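# Find the lighter check weight and set it on dish

## Task

Four check weights look alike but one weighs less than the rest. Work out which one using the balance: its pointer stays over the white mark when the pans hold equal loads and leans toward the side holding less. Set the light weight flat on the red dish, and keep the other three weights off the dish. Nothing may end up inside or beneath any furniture. Apart from the weights and the dish, every object has to finish resting directly on the same piece of furniture it started on. The final arrangement must hold by itself, not because a robot is still supporting it. Finally, open the grippers and move every arm away.

## Robot and tools

Robots and cameras. There are three identical i2rt Big YAM arms, named arm1, arm2 and arm3. Each has six revolute joints, a two-finger gripper, and a camera on the wrist: arm1_cam_wrist, arm2_cam_wrist and arm3_cam_wrist. With joints 1 and 6 at 0 and the hand level and pointing forward, the wrist camera rides on top of the hand and looks toward the fingertips. Two fixed cameras, room_a and room_b, watch the room. The hand can reach about 1.0 m out from the joint1 axis.

Frames. Every pose uses one shared scene frame. Its origin is on the floor and +z points up. "hand" is the point halfway between the fingertips, which is the URDF link pinch. The hand's z axis runs along the fingers, and the fingers open and close along its y axis. No result line gives the pose of any robot's foot.

execute_actions(actions, cameras). actions is a list holding one action or none. An empty list changes nothing and only returns the state and images. Inside an action, each arm has its own entry keyed "arm1", "arm2" or "arm3", and each entry contains "joints": an object that maps joint names to absolute targets. These are goal positions, not offsets from the current reading. The joint names, units and ranges are:
- joint1_rad, -2.879 to 2.879 rad. Turns the whole arm about its foot. Positive is counter-clockwise seen from above, and 0 points the arm along its foot's facing.
- joint2_rad, 0 to 3.141. Shoulder. At 0 the upper arm lies roughly level pointing backward, and increasing it lifts the arm up and then forward.
- joint3_rad, 0 to 3.019. Elbow. 0 is fully folded and larger values open it.
- joint4_rad, -1.692 to 1.57. Pitches the hand, with positive tilting the fingers up.
- joint5_rad, -1.57 to 1.57. Swings the hand sideways, with positive toward the arm's right.
- joint6_rad, -2.094 to 2.094. Rolls the hand, with positive clockwise seen from behind it.
- gripper_m, 0 to 0.093 metres. This is the gap between the fingertips. Each finger pad grips with roughly 50 to 62 N at most, and some grippers manage less.
The completion tolerances are ±0.045, 0.14, 0.09, 0.055, 0.03 and 0.035 rad for joints 1 to 6, and ±0.003 m for the gripper.

Motions in one action all begin at once but can finish at different times. Because each joint moves at its own speed, the hand may swing on a wide path. A joint or arm you leave out can still be driving toward an earlier target. An unknown key or an out-of-range number causes the whole call to be rejected, and nothing moves. cameras is a list chosen from the camera names or "all". Leaving it out, passing null or passing ["all"] gives every camera, and [] gives none. The "pictures" line lists which camera produced each returned image, in order.

wait(seconds). Takes 0 to 10 seconds. It sends no new command and returns the same state and images as an empty action.

zoom_image(camera, region). Gives a closer look at part of that camera's most recent full image. region is [x0, y0, x1, y1] in pixels measured from the top-left corner, and can be at most 504 by 504.

read_manual(section). Returns only the URDF licence texts ("licences"). It does not help with the task.

finished_scene(scene). Pass the current scene number. This closes the scene for good and reports whether the goal was met, and the next scene's task arrives with it. The goal has to still be true at that point.

Reading results. joint_status tells how each commanded motion ended:
- "off_target": the joint stopped short of its target and may still be pushing.
- "contact_stop" or "time_out": the joint holds where it stopped. A timed-out joint can keep a target up to 0.375, 0.375, 0.113, 0.225, 0.075 and 0.3 rad (joints 1 to 6) from where it stands and keeps pushing toward it. on_its_own lists such joints, and "held at" there gives the target, not the actual position. To stop the push, send the joint its reported position.
- "joint command not followed" and "not_followed": the self- and inter-arm collision check refused the targets. The arm may retry those targets on later actions until they become valid. The gripper part of that action still runs.
A target very close to the current reading may produce no movement. A joint carrying a load may sag.

Cautions. The arms do not stop on contact and can push hard, so avoid driving into furniture or objects. Never let two robots press against each other. No state line reports robot-to-robot contact, and the collision check ignores fingers, gripper housings and wrist cameras. Holding loads or pushing heats the motors. A MOTOR HOT line appears at 85 °C. At 100 °C an OVER-TEMPERATURE FAULT follows: that arm goes limp and falls until it cools, and its joint_status shows "limit_stop_at_motor_heat", in which case send the targets again. A stop reported in any result cancels your remaining motion calls in that reply. The arms do not coordinate with one another. The world keeps running while you compose a reply, with the robot holding its last command. Loose objects may occasionally be nudged. Avoid dropping, slamming, or knocking anything out of the work area or onto the floor. Put weights down gently, one at a time on the balance pans, and compare using the pointer.

Each tool is called as name([rows], argument=value, ...), one row to a line, values as JSON.

## Session

execute_actions(actions=[])

Scene clock: 0.00 s.
arm1.joint_positions: joint1_rad=+0.020 joint2_rad=+0.528 joint3_rad=+1.490 joint4_rad=-1.564 joint5_rad=+0.152 joint6_rad=+0.726 gripper_m=+0.095
arm1.joint_status: not commanded
arm1.hand: x=-0.0226 y=-1.0075 z=+1.3784 quat_wxyz=(-0.117, -0.828, +0.318, +0.448) (m; scene frame)
arm2.joint_positions: joint1_rad=-0.347 joint2_rad=+0.255 joint3_rad=+1.376 joint4_rad=-1.215 joint5_rad=+0.266 joint6_rad=-0.290 gripper_m=+0.095
arm2.joint_status: not commanded
arm2.hand: x=+0.2041 y=+0.0725 z=+1.5420 quat_wxyz=(-0.649, +0.054, -0.742, +0.158) (m; scene frame)
arm3.joint_positions: joint1_rad=-0.420 joint2_rad=+0.348 joint3_rad=+1.584 joint4_rad=-1.134 joint5_rad=+0.280 joint6_rad=-0.107 gripper_m=+0.094
arm3.joint_status: not commanded
arm3.hand: x=-0.1847 y=+0.8739 z=+1.4925 quat_wxyz=(-0.729, -0.045, -0.673, +0.117) (m; scene frame)
pictures: arm1_cam_wrist, arm2_cam_wrist, arm3_cam_wrist, room_a, room_b
Images, in order (width x height): arm1_cam_wrist 616x616, arm2_cam_wrist 616x616, arm3_cam_wrist 616x616, room_a 896x504, room_b 896x504.

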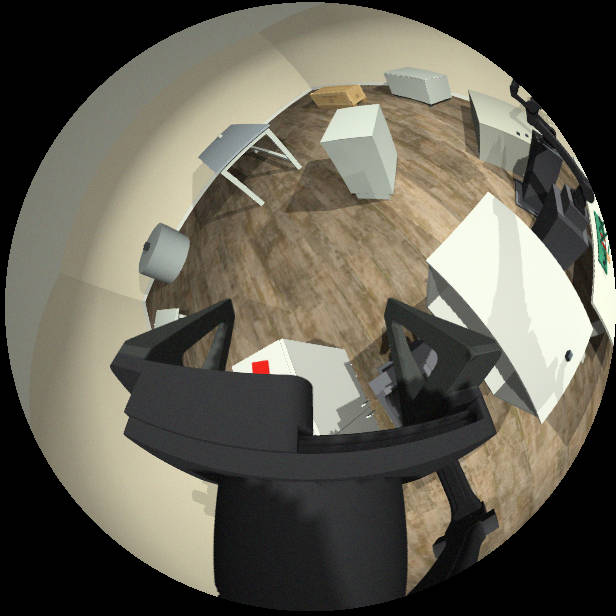

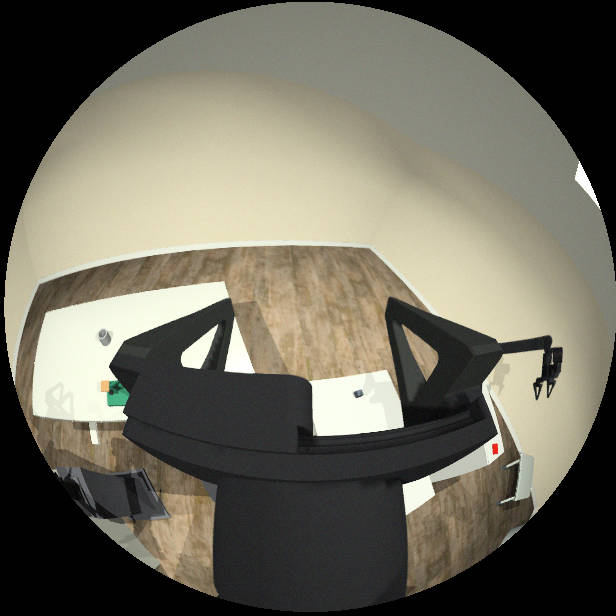

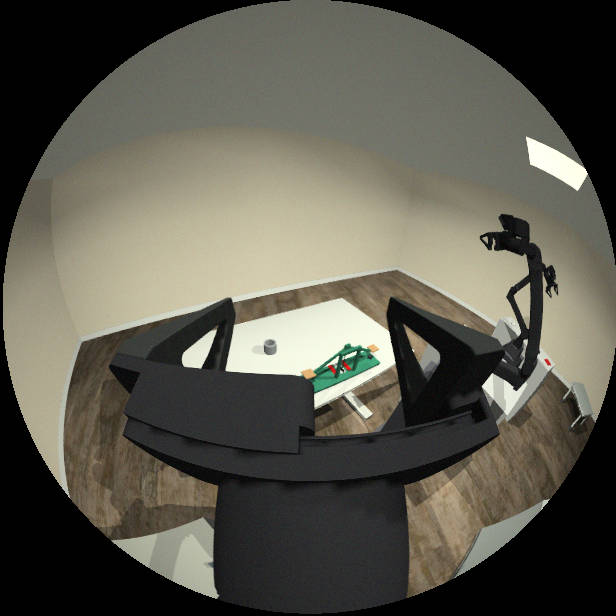

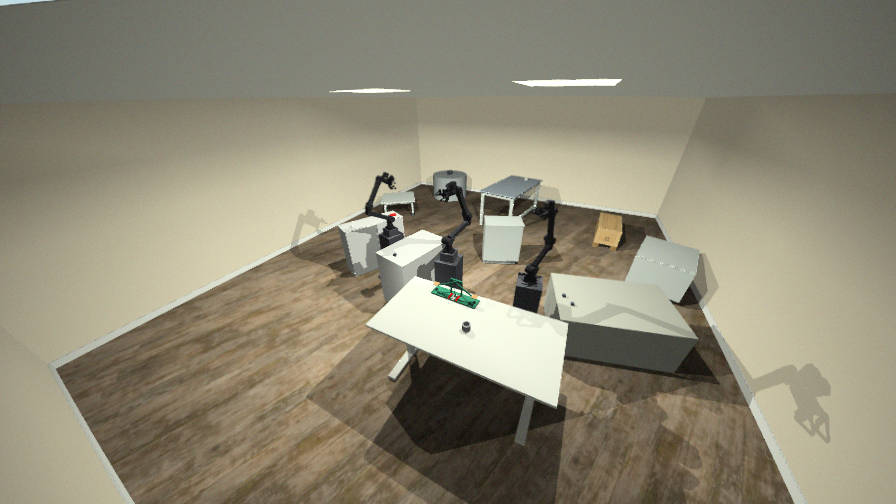

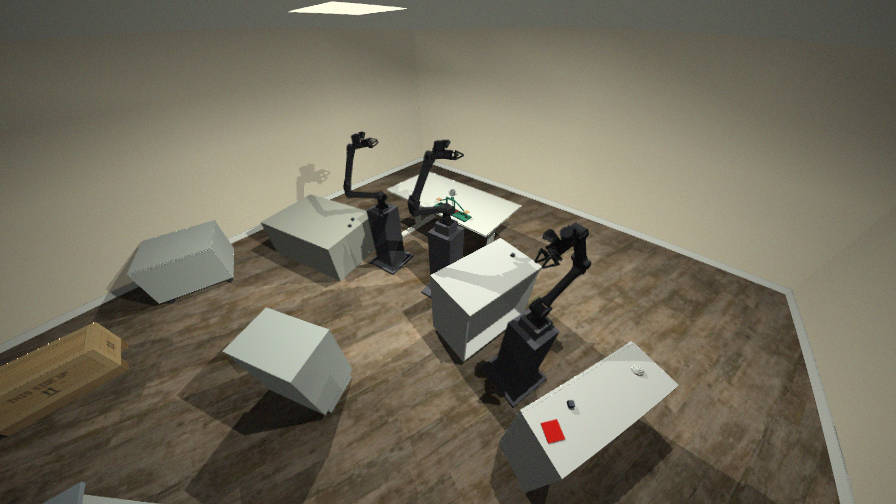

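execute_actions([
  {"arm2":{"joints":{"joint1_rad":0.2,"joint2_rad":1.2,"joint3_rad":1.15,"joint4_rad":-1.5,"joint5_rad":0,"joint6_rad":0}},"arm3":{"joints":{"joint1_rad":1.6,"joint2_rad":1.2,"joint3_rad":1.15,"joint4_rad":-1.5,"joint5_rad":0,"joint6_rad":0}},"arm1":{"joints":{"joint1_rad":1.2,"joint2_rad":1.2,"joint3_rad":1.15,"joint4_rad":-1.5,"joint5_rad":0,"joint6_rad":0}}},
])

Scene clock: 5.07 s.
arm1.joint_positions: joint1_rad=+1.199 joint2_rad=+1.205 joint3_rad=+1.138 joint4_rad=-1.503 joint5_rad=+0.000 joint6_rad=+0.016 gripper_m=+0.095
arm1.joint_status: all done
arm1.hand: x=+0.0271 y=-1.3378 z=+1.0614 quat_wxyz=(-0.005, -0.815, -0.579, -0.005) (m; scene frame)
arm2.joint_positions: joint1_rad=+0.197 joint2_rad=+1.199 joint3_rad=+1.162 joint4_rad=-1.487 joint5_rad=+0.002 joint6_rad=-0.008 gripper_m=+0.095
arm2.joint_status: all done
arm2.hand: x=+0.3894 y=+0.3166 z=+1.1758 quat_wxyz=(-0.016, +0.321, -0.947, -0.012) (m; scene frame)
arm3.joint_positions: joint1_rad=+1.600 joint2_rad=+1.208 joint3_rad=+1.137 joint4_rad=-1.484 joint5_rad=+0.000 joint6_rad=-0.007 gripper_m=+0.094
arm3.joint_status: all done
arm3.hand: x=-0.4060 y=+1.2075 z=+1.0181 quat_wxyz=(+0.004, +0.863, -0.506, -0.009) (m; scene frame)
pictures: arm1_cam_wrist, arm2_cam_wrist, arm3_cam_wrist, room_a, room_b
Images, in order (width x height): arm1_cam_wrist 616x616, arm2_cam_wrist 616x616, arm3_cam_wrist 616x616, room_a 896x504, room_b 896x504.

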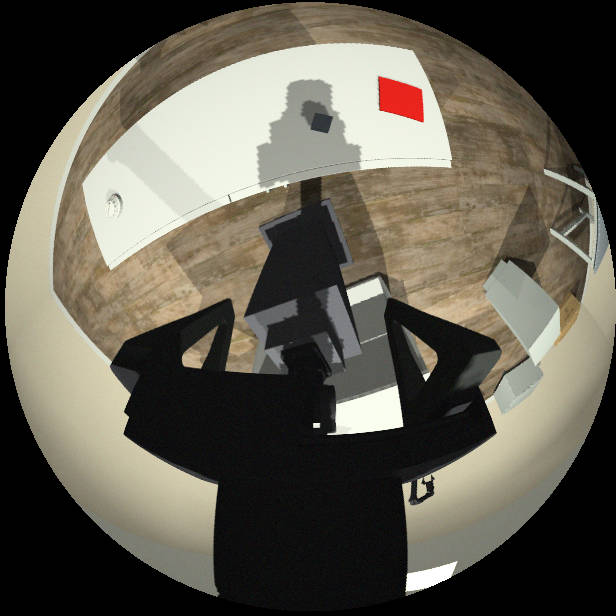

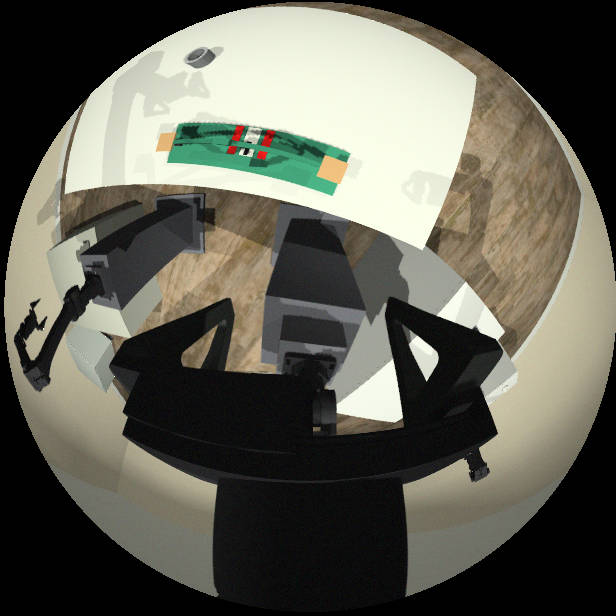

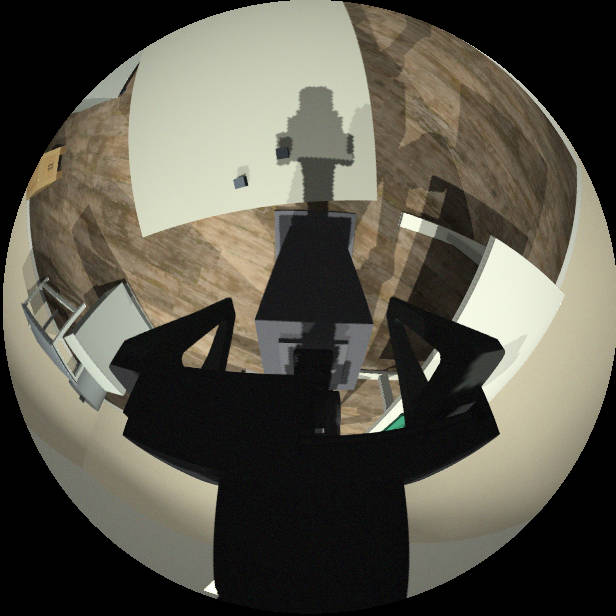

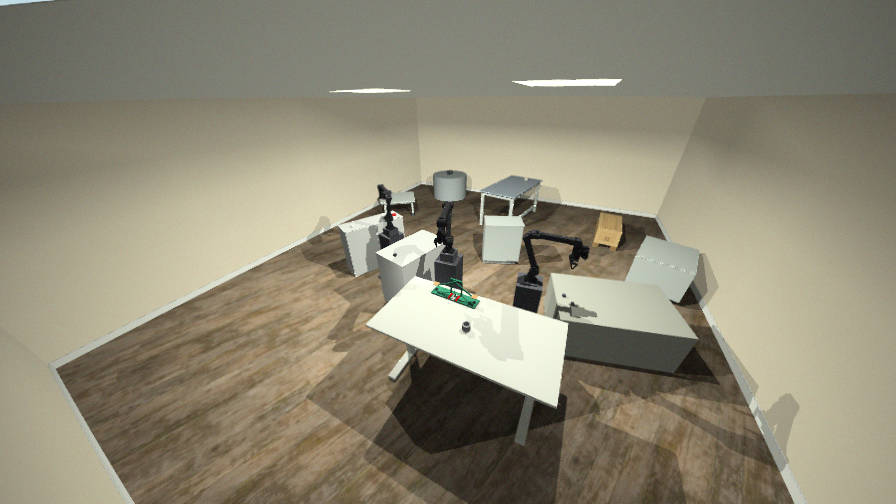

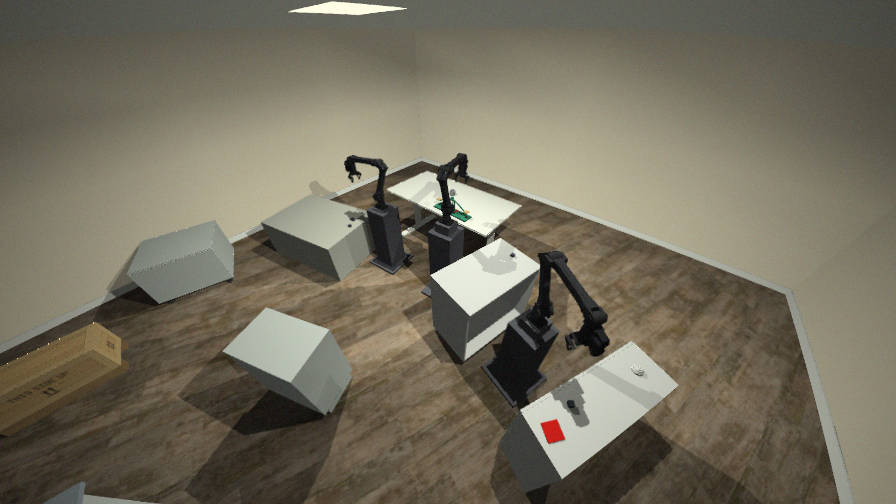

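execute_actions([
  {"arm3":{"joints":{"joint1_rad":1.74,"joint2_rad":1.89,"joint3_rad":1.15,"joint4_rad":-0.83}},"arm2":{"joints":{"joint1_rad":-1.2}}},
], cameras=["arm3_cam_wrist","arm2_cam_wrist"])

Scene clock: 19.50 s.
arm1.joint_positions: joint1_rad=+1.199 joint2_rad=+1.205 joint3_rad=+1.138 joint4_rad=-1.503 joint5_rad=+0.000 joint6_rad=+0.016 gripper_m=+0.095
arm1.joint_status: not commanded
arm1.hand: x=+0.0271 y=-1.3378 z=+1.0614 quat_wxyz=(-0.005, -0.815, -0.579, -0.005) (m; scene frame)
arm2.joint_positions: joint1_rad=-1.200 joint2_rad=+1.199 joint3_rad=+1.162 joint4_rad=-1.487 joint5_rad=+0.001 joint6_rad=-0.007 gripper_m=+0.095
arm2.joint_status: all done
arm2.hand: x=+0.3652 y=-0.1206 z=+1.1733 quat_wxyz=(-0.013, -0.364, -0.931, +0.009) (m; scene frame)
arm3.joint_positions: joint1_rad=+1.746 joint2_rad=+1.901 joint3_rad=+1.137 joint4_rad=-0.847 joint5_rad=+0.000 joint6_rad=-0.007 gripper_m=+0.094
arm3.joint_status: all done
arm3.hand: x=-0.5342 y=+1.2882 z=+0.7393 quat_wxyz=(+0.017, +0.897, -0.442, +0.016) (m; scene frame)
pictures: arm2_cam_wrist, arm3_cam_wrist
Images, in order (width x height): arm2_cam_wrist 616x616, arm3_cam_wrist 616x616.

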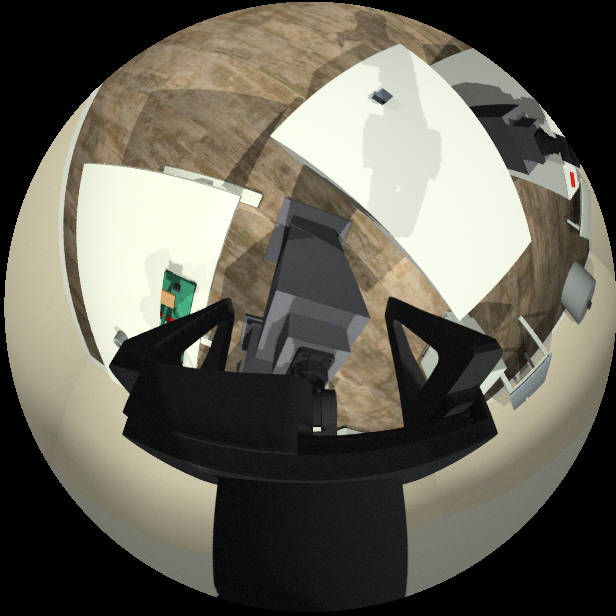

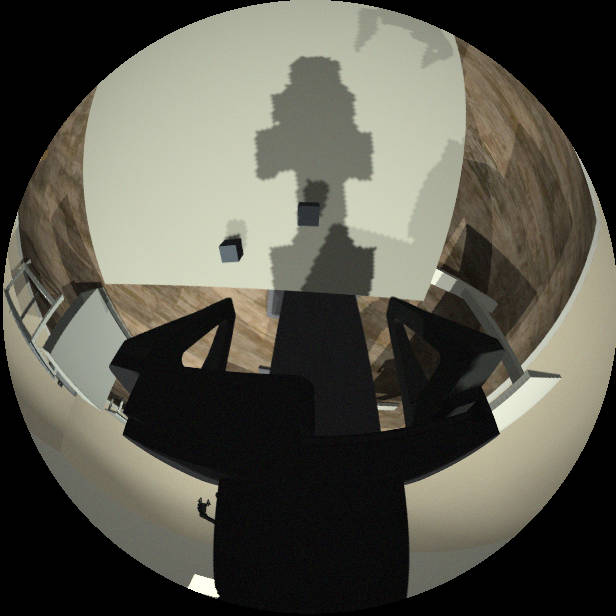

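execute_actions([
  {"arm3":{"joints":{"joint2_rad":2.07,"joint3_rad":1.18,"joint4_rad":-0.69}},"arm2":{"joints":{"joint1_rad":-1.45,"joint2_rad":1.75,"joint3_rad":1.25,"joint4_rad":-1.07}}},
], cameras=["arm3_cam_wrist","arm2_cam_wrist"])

Scene clock: 23.70 s.
arm1.joint_positions: joint1_rad=+1.199 joint2_rad=+1.205 joint3_rad=+1.138 joint4_rad=-1.503 joint5_rad=+0.000 joint6_rad=+0.016 gripper_m=+0.095
arm1.joint_status: not commanded
arm1.hand: x=+0.0271 y=-1.3378 z=+1.0614 quat_wxyz=(-0.005, -0.815, -0.579, -0.005) (m; scene frame)
arm2.joint_positions: joint1_rad=-1.460 joint2_rad=+1.756 joint3_rad=+1.220 joint4_rad=-1.082 joint5_rad=+0.000 joint6_rad=-0.007 gripper_m=+0.095
arm2.joint_status: all done
arm2.hand: x=+0.3652 y=-0.2892 z=+0.9735 quat_wxyz=(+0.029, -0.482, -0.876, -0.011) (m; scene frame)
arm3.joint_positions: joint1_rad=+1.746 joint2_rad=+2.085 joint3_rad=+1.150 joint4_rad=-0.707 joint5_rad=+0.000 joint6_rad=-0.007 gripper_m=+0.094
arm3.joint_status: all done
arm3.hand: x=-0.5360 y=+1.2883 z=+0.6564 quat_wxyz=(+0.024, +0.897, -0.441, +0.030) (m; scene frame)
pictures: arm2_cam_wrist, arm3_cam_wrist
Images, in order (width x height): arm2_cam_wrist 616x616, arm3_cam_wrist 616x616.

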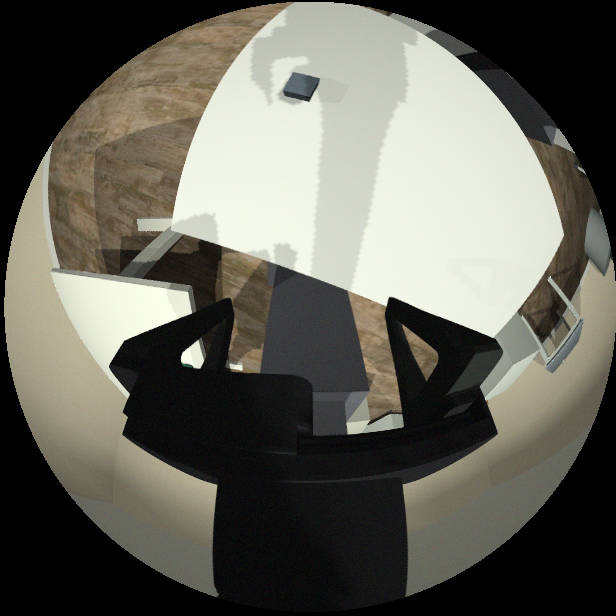

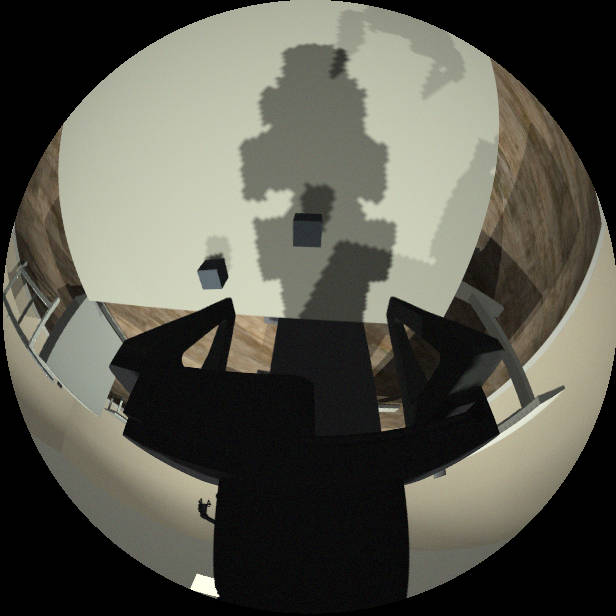

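execute_actions([
  {"arm3":{"joints":{"joint2_rad":2.19,"joint3_rad":1.2,"joint4_rad":-0.58}},"arm2":{"joints":{"joint2_rad":2.02,"joint3_rad":1.62,"joint4_rad":-1.15}}},
], cameras=["arm3_cam_wrist","arm2_cam_wrist"])

Scene clock: 27.37 s.
arm1.joint_positions: joint1_rad=+1.199 joint2_rad=+1.205 joint3_rad=+1.138 joint4_rad=-1.503 joint5_rad=+0.000 joint6_rad=+0.016 gripper_m=+0.095
arm1.joint_status: not commanded
arm1.hand: x=+0.0271 y=-1.3378 z=+1.0614 quat_wxyz=(-0.005, -0.815, -0.579, -0.005) (m; scene frame)
arm2.joint_positions: joint1_rad=-1.460 joint2_rad=+2.017 joint3_rad=+1.573 joint4_rad=-1.139 joint5_rad=+0.000 joint6_rad=-0.007 gripper_m=+0.095
arm2.joint_status: all done
arm2.hand: x=+0.4250 y=-0.3852 z=+0.9556 quat_wxyz=(+0.014, -0.482, -0.876, -0.002) (m; scene frame)
arm3.joint_positions: joint1_rad=+1.746 joint2_rad=+2.190 joint3_rad=+1.172 joint4_rad=-0.596 joint5_rad=+0.000 joint6_rad=-0.007 gripper_m=+0.094
arm3.joint_status: all done
arm3.hand: x=-0.5426 y=+1.2959 z=+0.6109 quat_wxyz=(+0.018, +0.897, -0.441, +0.017) (m; scene frame)
pictures: arm2_cam_wrist, arm3_cam_wrist
Images, in order (width x height): arm2_cam_wrist 616x616, arm3_cam_wrist 616x616.

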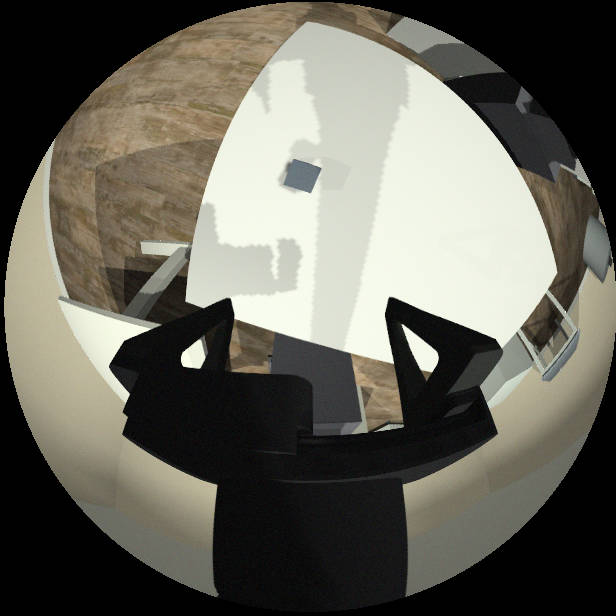

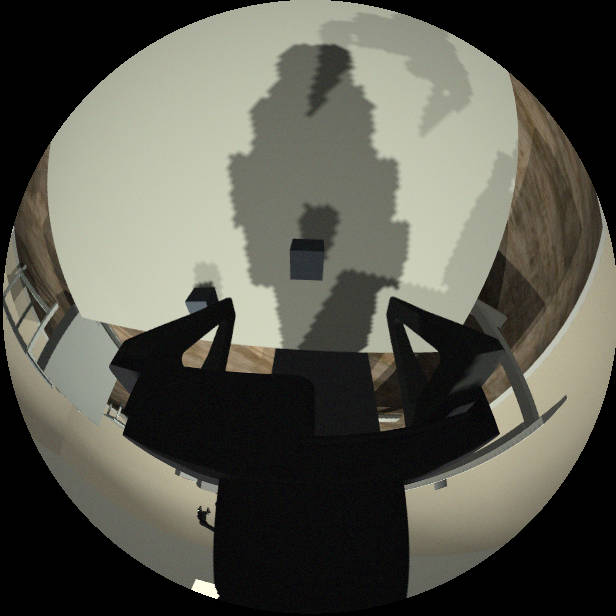

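execute_actions([
  {"arm3":{"joints":{"joint2_rad":2.29,"joint3_rad":1.24,"joint4_rad":-0.5}},"arm2":{"joints":{"joint1_rad":-1.43,"joint2_rad":2.28,"joint3_rad":1.88,"joint4_rad":-1.15}}},
], cameras=["arm3_cam_wrist","arm2_cam_wrist"])

Scene clock: 30.60 s.
arm1.joint_positions: joint1_rad=+1.199 joint2_rad=+1.205 joint3_rad=+1.138 joint4_rad=-1.503 joint5_rad=+0.000 joint6_rad=+0.016 gripper_m=+0.095
arm1.joint_status: not commanded
arm1.hand: x=+0.0271 y=-1.3378 z=+1.0614 quat_wxyz=(-0.005, -0.815, -0.579, -0.005) (m; scene frame)
arm2.joint_positions: joint1_rad=-1.435 joint2_rad=+2.279 joint3_rad=+1.828 joint4_rad=-1.143 joint5_rad=+0.000 joint6_rad=-0.007 gripper_m=+0.095
arm2.joint_status: all done
arm2.hand: x=+0.4747 y=-0.4347 z=+0.8832 quat_wxyz=(+0.019, -0.471, -0.882, -0.005) (m; scene frame)
arm3.joint_positions: joint1_rad=+1.746 joint2_rad=+2.285 joint3_rad=+1.217 joint4_rad=-0.515 joint5_rad=+0.000 joint6_rad=-0.007 gripper_m=+0.094
arm3.joint_status: all done
arm3.hand: x=-0.5524 y=+1.3077 z=+0.5737 quat_wxyz=(+0.011, +0.897, -0.442, +0.003) (m; scene frame)
pictures: arm2_cam_wrist, arm3_cam_wrist
Images, in order (width x height): arm2_cam_wrist 616x616, arm3_cam_wrist 616x616.

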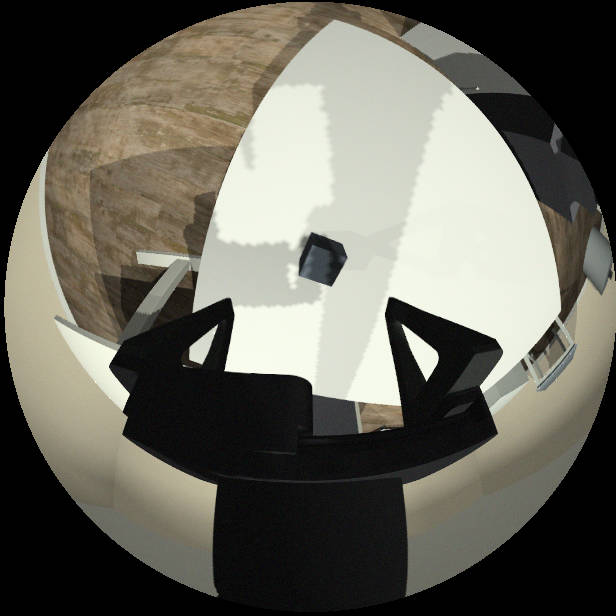

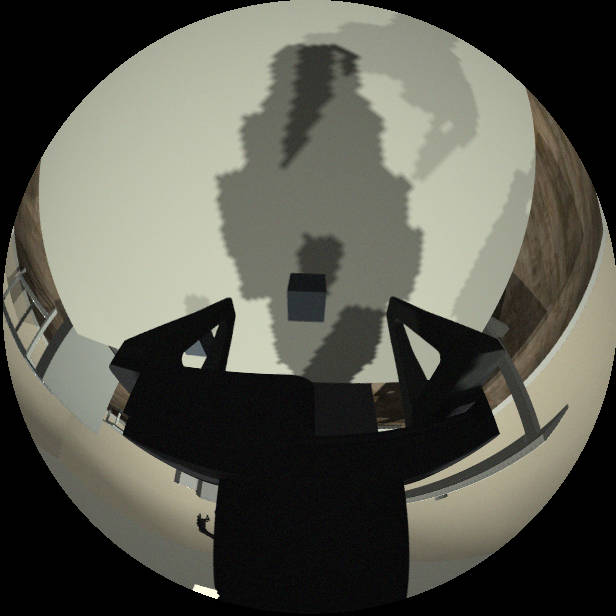

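execute_actions([
  {"arm3":{"joints":{"joint2_rad":2.335,"joint4_rad":-0.47}},"arm2":{"joints":{"joint1_rad":-1.455,"joint2_rad":2.35,"joint3_rad":1.88,"joint4_rad":-1.08}}},
], cameras=["arm3_cam_wrist","arm2_cam_wrist"])

execute_actions([
  {"arm3":{"joints":{"gripper_m":0.0}}},
], cameras=["arm3_cam_wrist"])

Scene clock: 33.00 s.
arm1.joint_positions: joint1_rad=+1.199 joint2_rad=+1.205 joint3_rad=+1.138 joint4_rad=-1.503 joint5_rad=+0.000 joint6_rad=+0.016 gripper_m=+0.095
arm1.joint_status: not commanded
arm1.hand: x=+0.0271 y=-1.3378 z=+1.0614 quat_wxyz=(-0.005, -0.815, -0.579, -0.005) (m; scene frame)
arm2.joint_positions: joint1_rad=-1.447 joint2_rad=+2.332 joint3_rad=+1.836 joint4_rad=-1.093 joint5_rad=+0.000 joint6_rad=-0.007 gripper_m=+0.095
arm2.joint_status: all done
arm2.hand: x=+0.4703 y=-0.4438 z=+0.8513 quat_wxyz=(+0.017, -0.476, -0.879, -0.004) (m; scene frame)
arm3.joint_positions: joint1_rad=+1.746 joint2_rad=+2.322 joint3_rad=+1.217 joint4_rad=-0.488 joint5_rad=+0.000 joint6_rad=-0.007 gripper_m=+0.094
arm3.joint_status: all done
arm3.hand: x=-0.5488 y=+1.3026 z=+0.5560 quat_wxyz=(+0.013, +0.897, -0.442, +0.008) (m; scene frame)
pictures: arm2_cam_wrist, arm3_cam_wrist
Images, in order (width x height): arm2_cam_wrist 616x616, arm3_cam_wrist 616x616.

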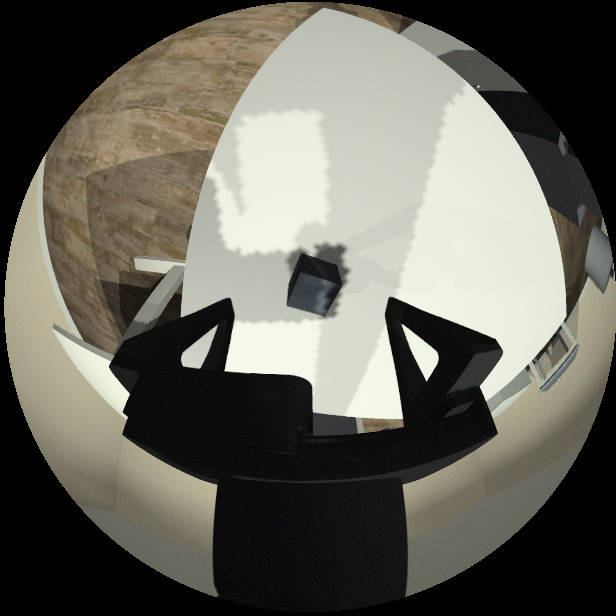

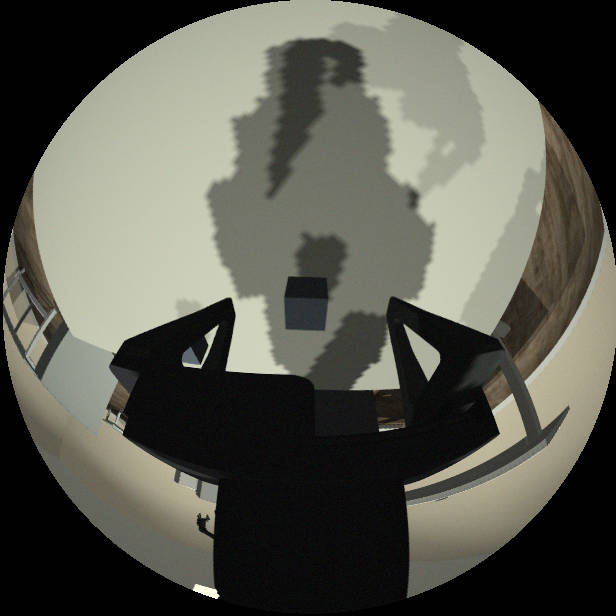

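Scene clock: 33.73 s.
arm1.joint_positions: joint1_rad=+1.199 joint2_rad=+1.205 joint3_rad=+1.138 joint4_rad=-1.503 joint5_rad=+0.000 joint6_rad=+0.016 gripper_m=+0.095
arm1.joint_status: not commanded
arm1.hand: x=+0.0271 y=-1.3378 z=+1.0614 quat_wxyz=(-0.005, -0.815, -0.579, -0.005) (m; scene frame)
arm2.joint_positions: joint1_rad=-1.447 joint2_rad=+2.332 joint3_rad=+1.836 joint4_rad=-1.093 joint5_rad=+0.000 joint6_rad=-0.007 gripper_m=+0.095
arm2.joint_status: not commanded
arm2.hand: x=+0.4703 y=-0.4438 z=+0.8513 quat_wxyz=(+0.017, -0.476, -0.879, -0.004) (m; scene frame)
arm3.joint_positions: joint1_rad=+1.746 joint2_rad=+2.322 joint3_rad=+1.217 joint4_rad=-0.488 joint5_rad=+0.000 joint6_rad=-0.007 gripper_m=+0.000
arm3.joint_status: all done
arm3.hand: x=-0.5488 y=+1.3026 z=+0.5560 quat_wxyz=(+0.013, +0.897, -0.442, +0.008) (m; scene frame)
pictures: arm3_cam_wrist
Images, in order (width x height): arm3_cam_wrist 616x616.

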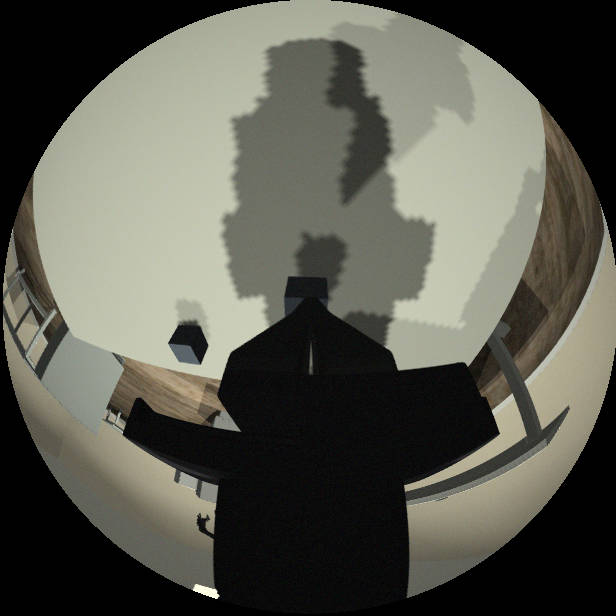

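Missed: above it. Lower more and slightly out.

execute_actions([
  {"arm3":{"joints":{"gripper_m":0.093,"joint2_rad":2.42,"joint3_rad":1.28,"joint4_rad":-0.43}},"arm2":{"joints":{"joint2_rad":2.43,"joint3_rad":1.93,"joint4_rad":-1.06,"joint6_rad":0.3}}},
], cameras=["arm3_cam_wrist","arm2_cam_wrist"])

Scene clock: 36.47 s.
arm1.joint_positions: joint1_rad=+1.199 joint2_rad=+1.205 joint3_rad=+1.138 joint4_rad=-1.503 joint5_rad=+0.000 joint6_rad=+0.016 gripper_m=+0.095
arm1.joint_status: not commanded
arm1.hand: x=+0.0271 y=-1.3378 z=+1.0614 quat_wxyz=(-0.005, -0.815, -0.579, -0.005) (m; scene frame)
arm2.joint_positions: joint1_rad=-1.447 joint2_rad=+2.413 joint3_rad=+1.889 joint4_rad=-1.069 joint5_rad=+0.000 joint6_rad=+0.291 gripper_m=+0.095
arm2.joint_status: all done
arm2.hand: x=+0.4761 y=-0.4534 z=+0.8165 quat_wxyz=(+0.018, -0.601, -0.799, -0.001) (m; scene frame)
arm3.joint_positions: joint1_rad=+1.746 joint2_rad=+2.415 joint3_rad=+1.259 joint4_rad=-0.444 joint5_rad=+0.000 joint6_rad=-0.007 gripper_m=+0.093
arm3.joint_status: all done
arm3.hand: x=-0.5498 y=+1.3028 z=+0.5181 quat_wxyz=(+0.015, +0.897, -0.442, +0.011) (m; scene frame)
pictures: arm2_cam_wrist, arm3_cam_wrist
Images, in order (width x height): arm2_cam_wrist 616x616, arm3_cam_wrist 616x616.

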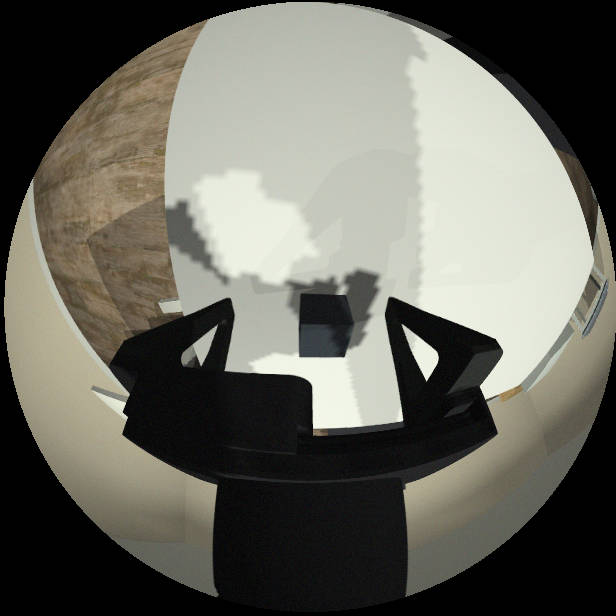

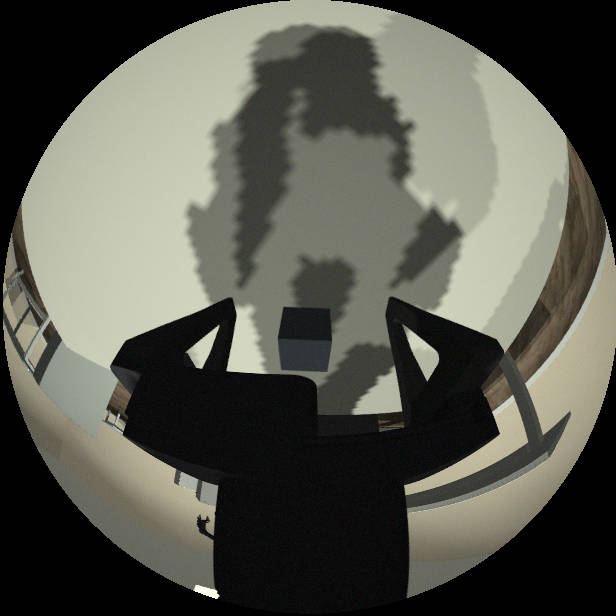

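execute_actions([
  {"arm3":{"joints":{"gripper_m":0.0}},"arm2":{"joints":{"gripper_m":0.0}}},
], cameras=[])

execute_actions([
  {"arm3":{"joints":{"joint2_rad":1.9,"joint3_rad":1.4,"joint4_rad":-1.07}},"arm2":{"joints":{"joint2_rad":1.9,"joint3_rad":1.4,"joint4_rad":-1.07,"joint6_rad":0}}},
], cameras=[])

execute_actions([
  {"arm3":{"joints":{"joint1_rad":-0.6}},"arm2":{"joints":{"joint1_rad":-0.1}}},
])

Scene clock: 39.17 s.
arm1.joint_positions: joint1_rad=+1.199 joint2_rad=+1.205 joint3_rad=+1.138 joint4_rad=-1.503 joint5_rad=+0.000 joint6_rad=+0.016 gripper_m=+0.095
arm1.joint_status: not commanded
arm1.hand: x=+0.0271 y=-1.3378 z=+1.0614 quat_wxyz=(-0.005, -0.815, -0.579, -0.005) (m; scene frame)
arm2.joint_positions: joint1_rad=-1.448 joint2_rad=+2.413 joint3_rad=+1.889 joint4_rad=-1.069 joint5_rad=+0.000 joint6_rad=+0.293 gripper_m=+0.028
arm2.joint_status: gripper_m off_target (ended at +0.028, target +0.000)
arm2.hand: x=+0.4756 y=-0.4536 z=+0.8165 quat_wxyz=(+0.018, -0.602, -0.798, -0.001) (m; scene frame)
arm3.joint_positions: joint1_rad=+1.746 joint2_rad=+2.415 joint3_rad=+1.259 joint4_rad=-0.444 joint5_rad=-0.001 joint6_rad=-0.006 gripper_m=+0.027
arm3.joint_status: gripper_m off_target (ended at +0.027, target +0.000)
arm3.hand: x=-0.5498 y=+1.3028 z=+0.5181 quat_wxyz=(+0.015, +0.897, -0.442, +0.011) (m; scene frame)
pictures: none
No camera images: the call's "cameras" was empty. Leave "cameras" out to get every camera's image.

Scene clock: 40.67 s.
arm1.joint_positions: joint1_rad=+1.199 joint2_rad=+1.205 joint3_rad=+1.138 joint4_rad=-1.503 joint5_rad=+0.000 joint6_rad=+0.016 gripper_m=+0.095
arm1.joint_status: not commanded
arm1.hand: x=+0.0271 y=-1.3378 z=+1.0614 quat_wxyz=(-0.005, -0.815, -0.579, -0.005) (m; scene frame)
arm2.joint_positions: joint1_rad=-1.448 joint2_rad=+1.891 joint3_rad=+1.407 joint4_rad=-1.068 joint5_rad=+0.000 joint6_rad=+0.009 gripper_m=+0.028
arm2.joint_status: all done
arm2.hand: x=+0.4094 y=-0.3477 z=+0.9680 quat_wxyz=(+0.000, -0.483, -0.876, +0.006) (m; scene frame)
arm3.joint_positions: joint1_rad=+1.746 joint2_rad=+1.900 joint3_rad=+1.383 joint4_rad=-1.054 joint5_rad=-0.001 joint6_rad=-0.006 gripper_m=+0.027
arm3.joint_status: all done
arm3.hand: x=-0.5731 y=+1.3413 z=+0.8143 quat_wxyz=(+0.008, +0.897, -0.442, -0.002) (m; scene frame)
pictures: none
No camera images: the call's "cameras" was empty. Leave "cameras" out to get every camera's image.

Scene clock: 43.03 s.
arm1.joint_positions: joint1_rad=+1.199 joint2_rad=+1.205 joint3_rad=+1.138 joint4_rad=-1.503 joint5_rad=+0.000 joint6_rad=+0.016 gripper_m=+0.095
arm1.joint_status: not commanded
arm1.hand: x=+0.0271 y=-1.3378 z=+1.0614 quat_wxyz=(-0.005, -0.815, -0.579, -0.005) (m; scene frame)
arm2.joint_positions: joint1_rad=-0.091 joint2_rad=+1.891 joint3_rad=+1.407 joint4_rad=-1.068 joint5_rad=-0.003 joint6_rad=+0.007 gripper_m=+0.028
arm2.joint_status: all done
arm2.hand: x=+0.6271 y=+0.3054 z=+0.9684 quat_wxyz=(-0.002, +0.174, -0.985, -0.008) (m; scene frame)
arm3.joint_positions: joint1_rad=-0.608 joint2_rad=+1.900 joint3_rad=+1.383 joint4_rad=-1.054 joint5_rad=+0.002 joint6_rad=-0.006 gripper_m=+0.027
arm3.joint_status: all done
arm3.hand: x=+0.2890 y=+0.8374 z=+0.8116 quat_wxyz=(+0.005, -0.064, -0.998, +0.008) (m; scene frame)
pictures: arm1_cam_wrist, arm2_cam_wrist, arm3_cam_wrist, room_a, room_b
Images, in order (width x height): arm1_cam_wrist 616x616, arm2_cam_wrist 616x616, arm3_cam_wrist 616x616, room_a 896x504, room_b 896x504.

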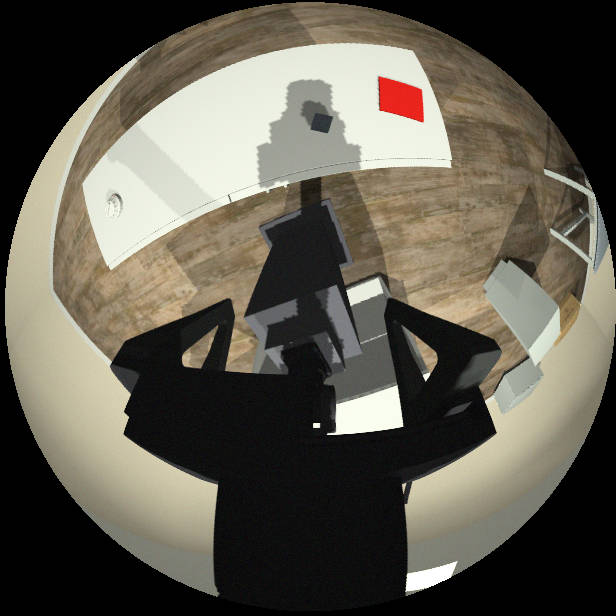

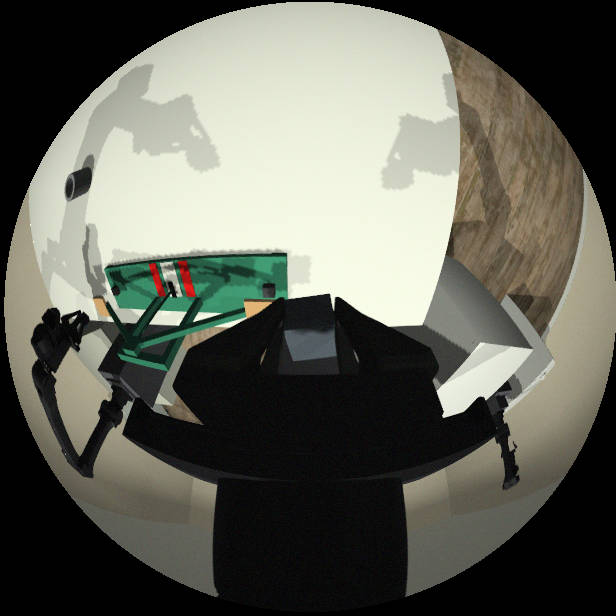

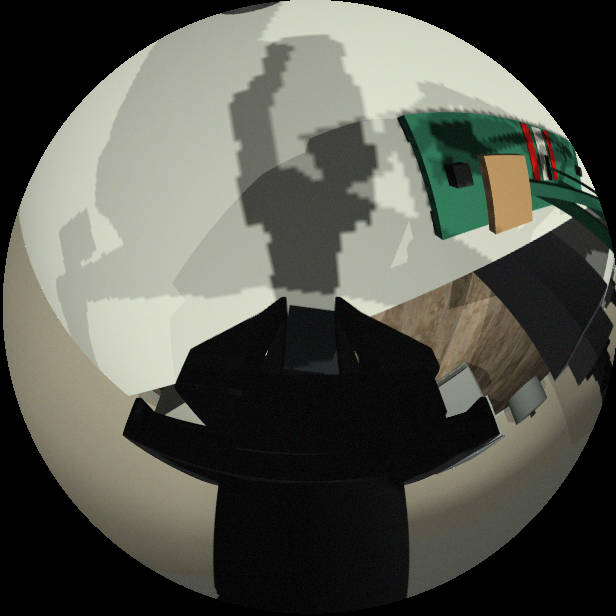

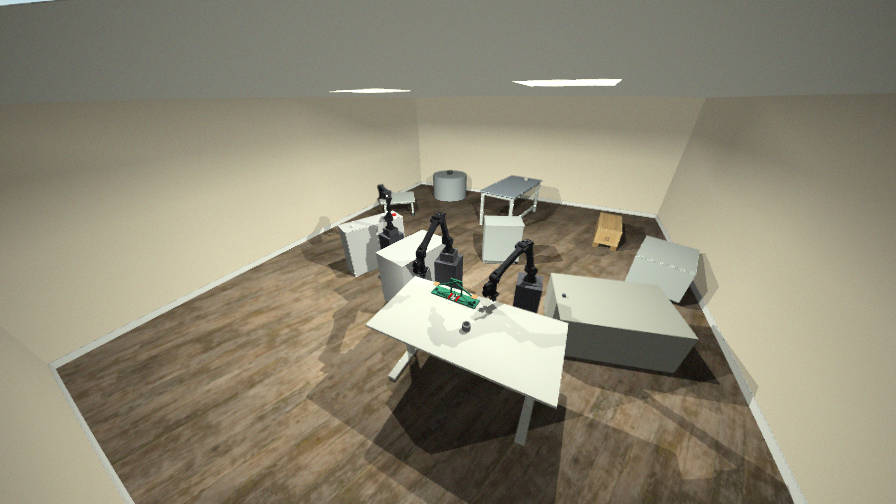

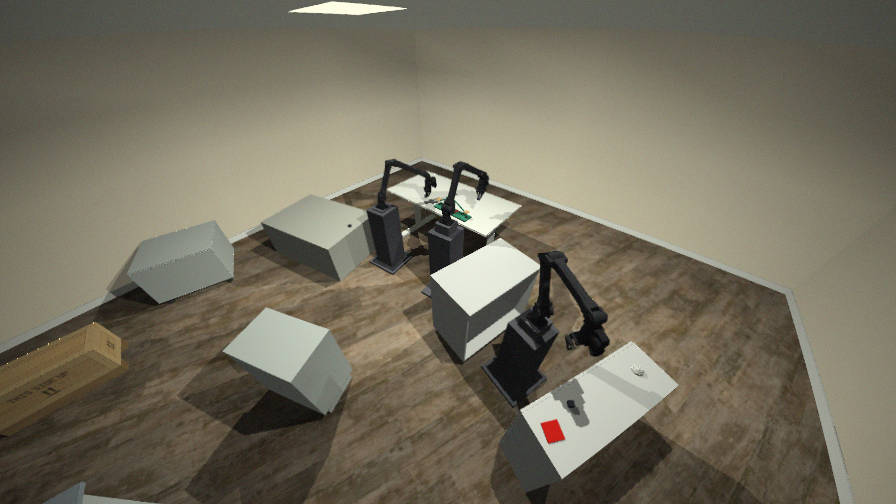

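execute_actions([
  {"arm3":{"joints":{"joint1_rad":-0.82,"joint2_rad":2.05,"joint3_rad":1.95,"joint4_rad":-1.45}},"arm2":{"joints":{"joint1_rad":0.03,"joint2_rad":1.89,"joint3_rad":1.17,"joint4_rad":-0.85}}},
], cameras=["arm3_cam_wrist","arm2_cam_wrist","room_a"])

Scene clock: 48.90 s.
arm1.joint_positions: joint1_rad=+1.199 joint2_rad=+1.205 joint3_rad=+1.138 joint4_rad=-1.503 joint5_rad=+0.000 joint6_rad=+0.016 gripper_m=+0.095
arm1.joint_status: not commanded
arm1.hand: x=+0.0271 y=-1.3378 z=+1.0614 quat_wxyz=(-0.005, -0.815, -0.579, -0.005) (m; scene frame)
arm2.joint_positions: joint1_rad=+0.037 joint2_rad=+1.891 joint3_rad=+1.168 joint4_rad=-0.861 joint5_rad=-0.001 joint6_rad=+0.007 gripper_m=+0.028
arm2.joint_status: all done
arm2.hand: x=+0.5448 y=+0.3418 z=+0.8951 quat_wxyz=(+0.014, +0.237, -0.971, -0.004) (m; scene frame)
arm3.joint_positions: joint1_rad=-0.816 joint2_rad=+2.053 joint3_rad=+1.900 joint4_rad=-1.434 joint5_rad=+0.001 joint6_rad=-0.006 gripper_m=+0.027
arm3.joint_status: all done
arm3.hand: x=+0.3486 y=+0.6989 z=+0.9108 quat_wxyz=(+0.012, -0.167, -0.986, +0.006) (m; scene frame)
pictures: arm2_cam_wrist, arm3_cam_wrist, room_a
Images, in order (width x height): arm2_cam_wrist 616x616, arm3_cam_wrist 616x616, room_a 896x504.

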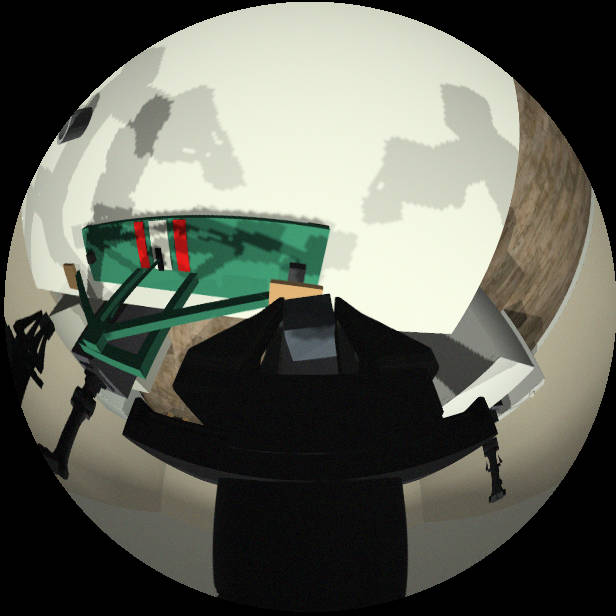

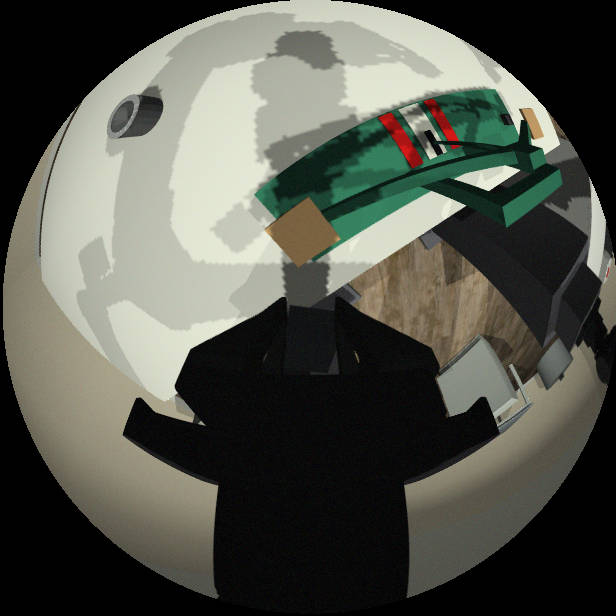

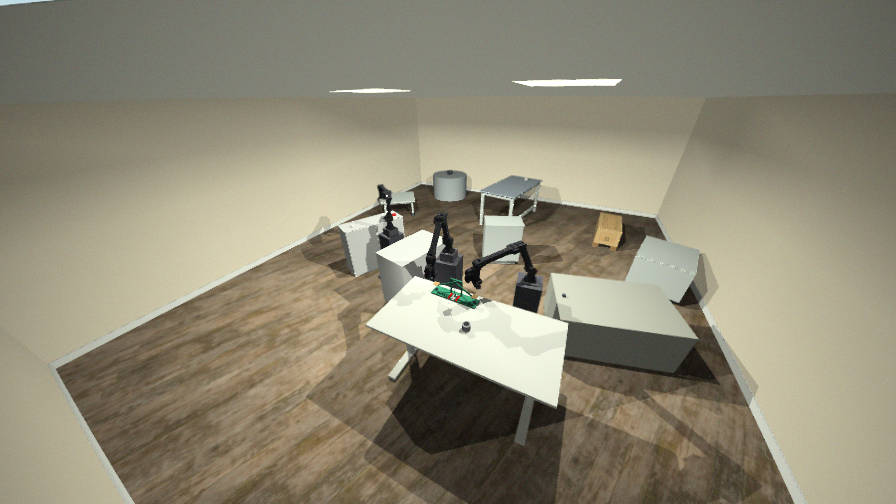

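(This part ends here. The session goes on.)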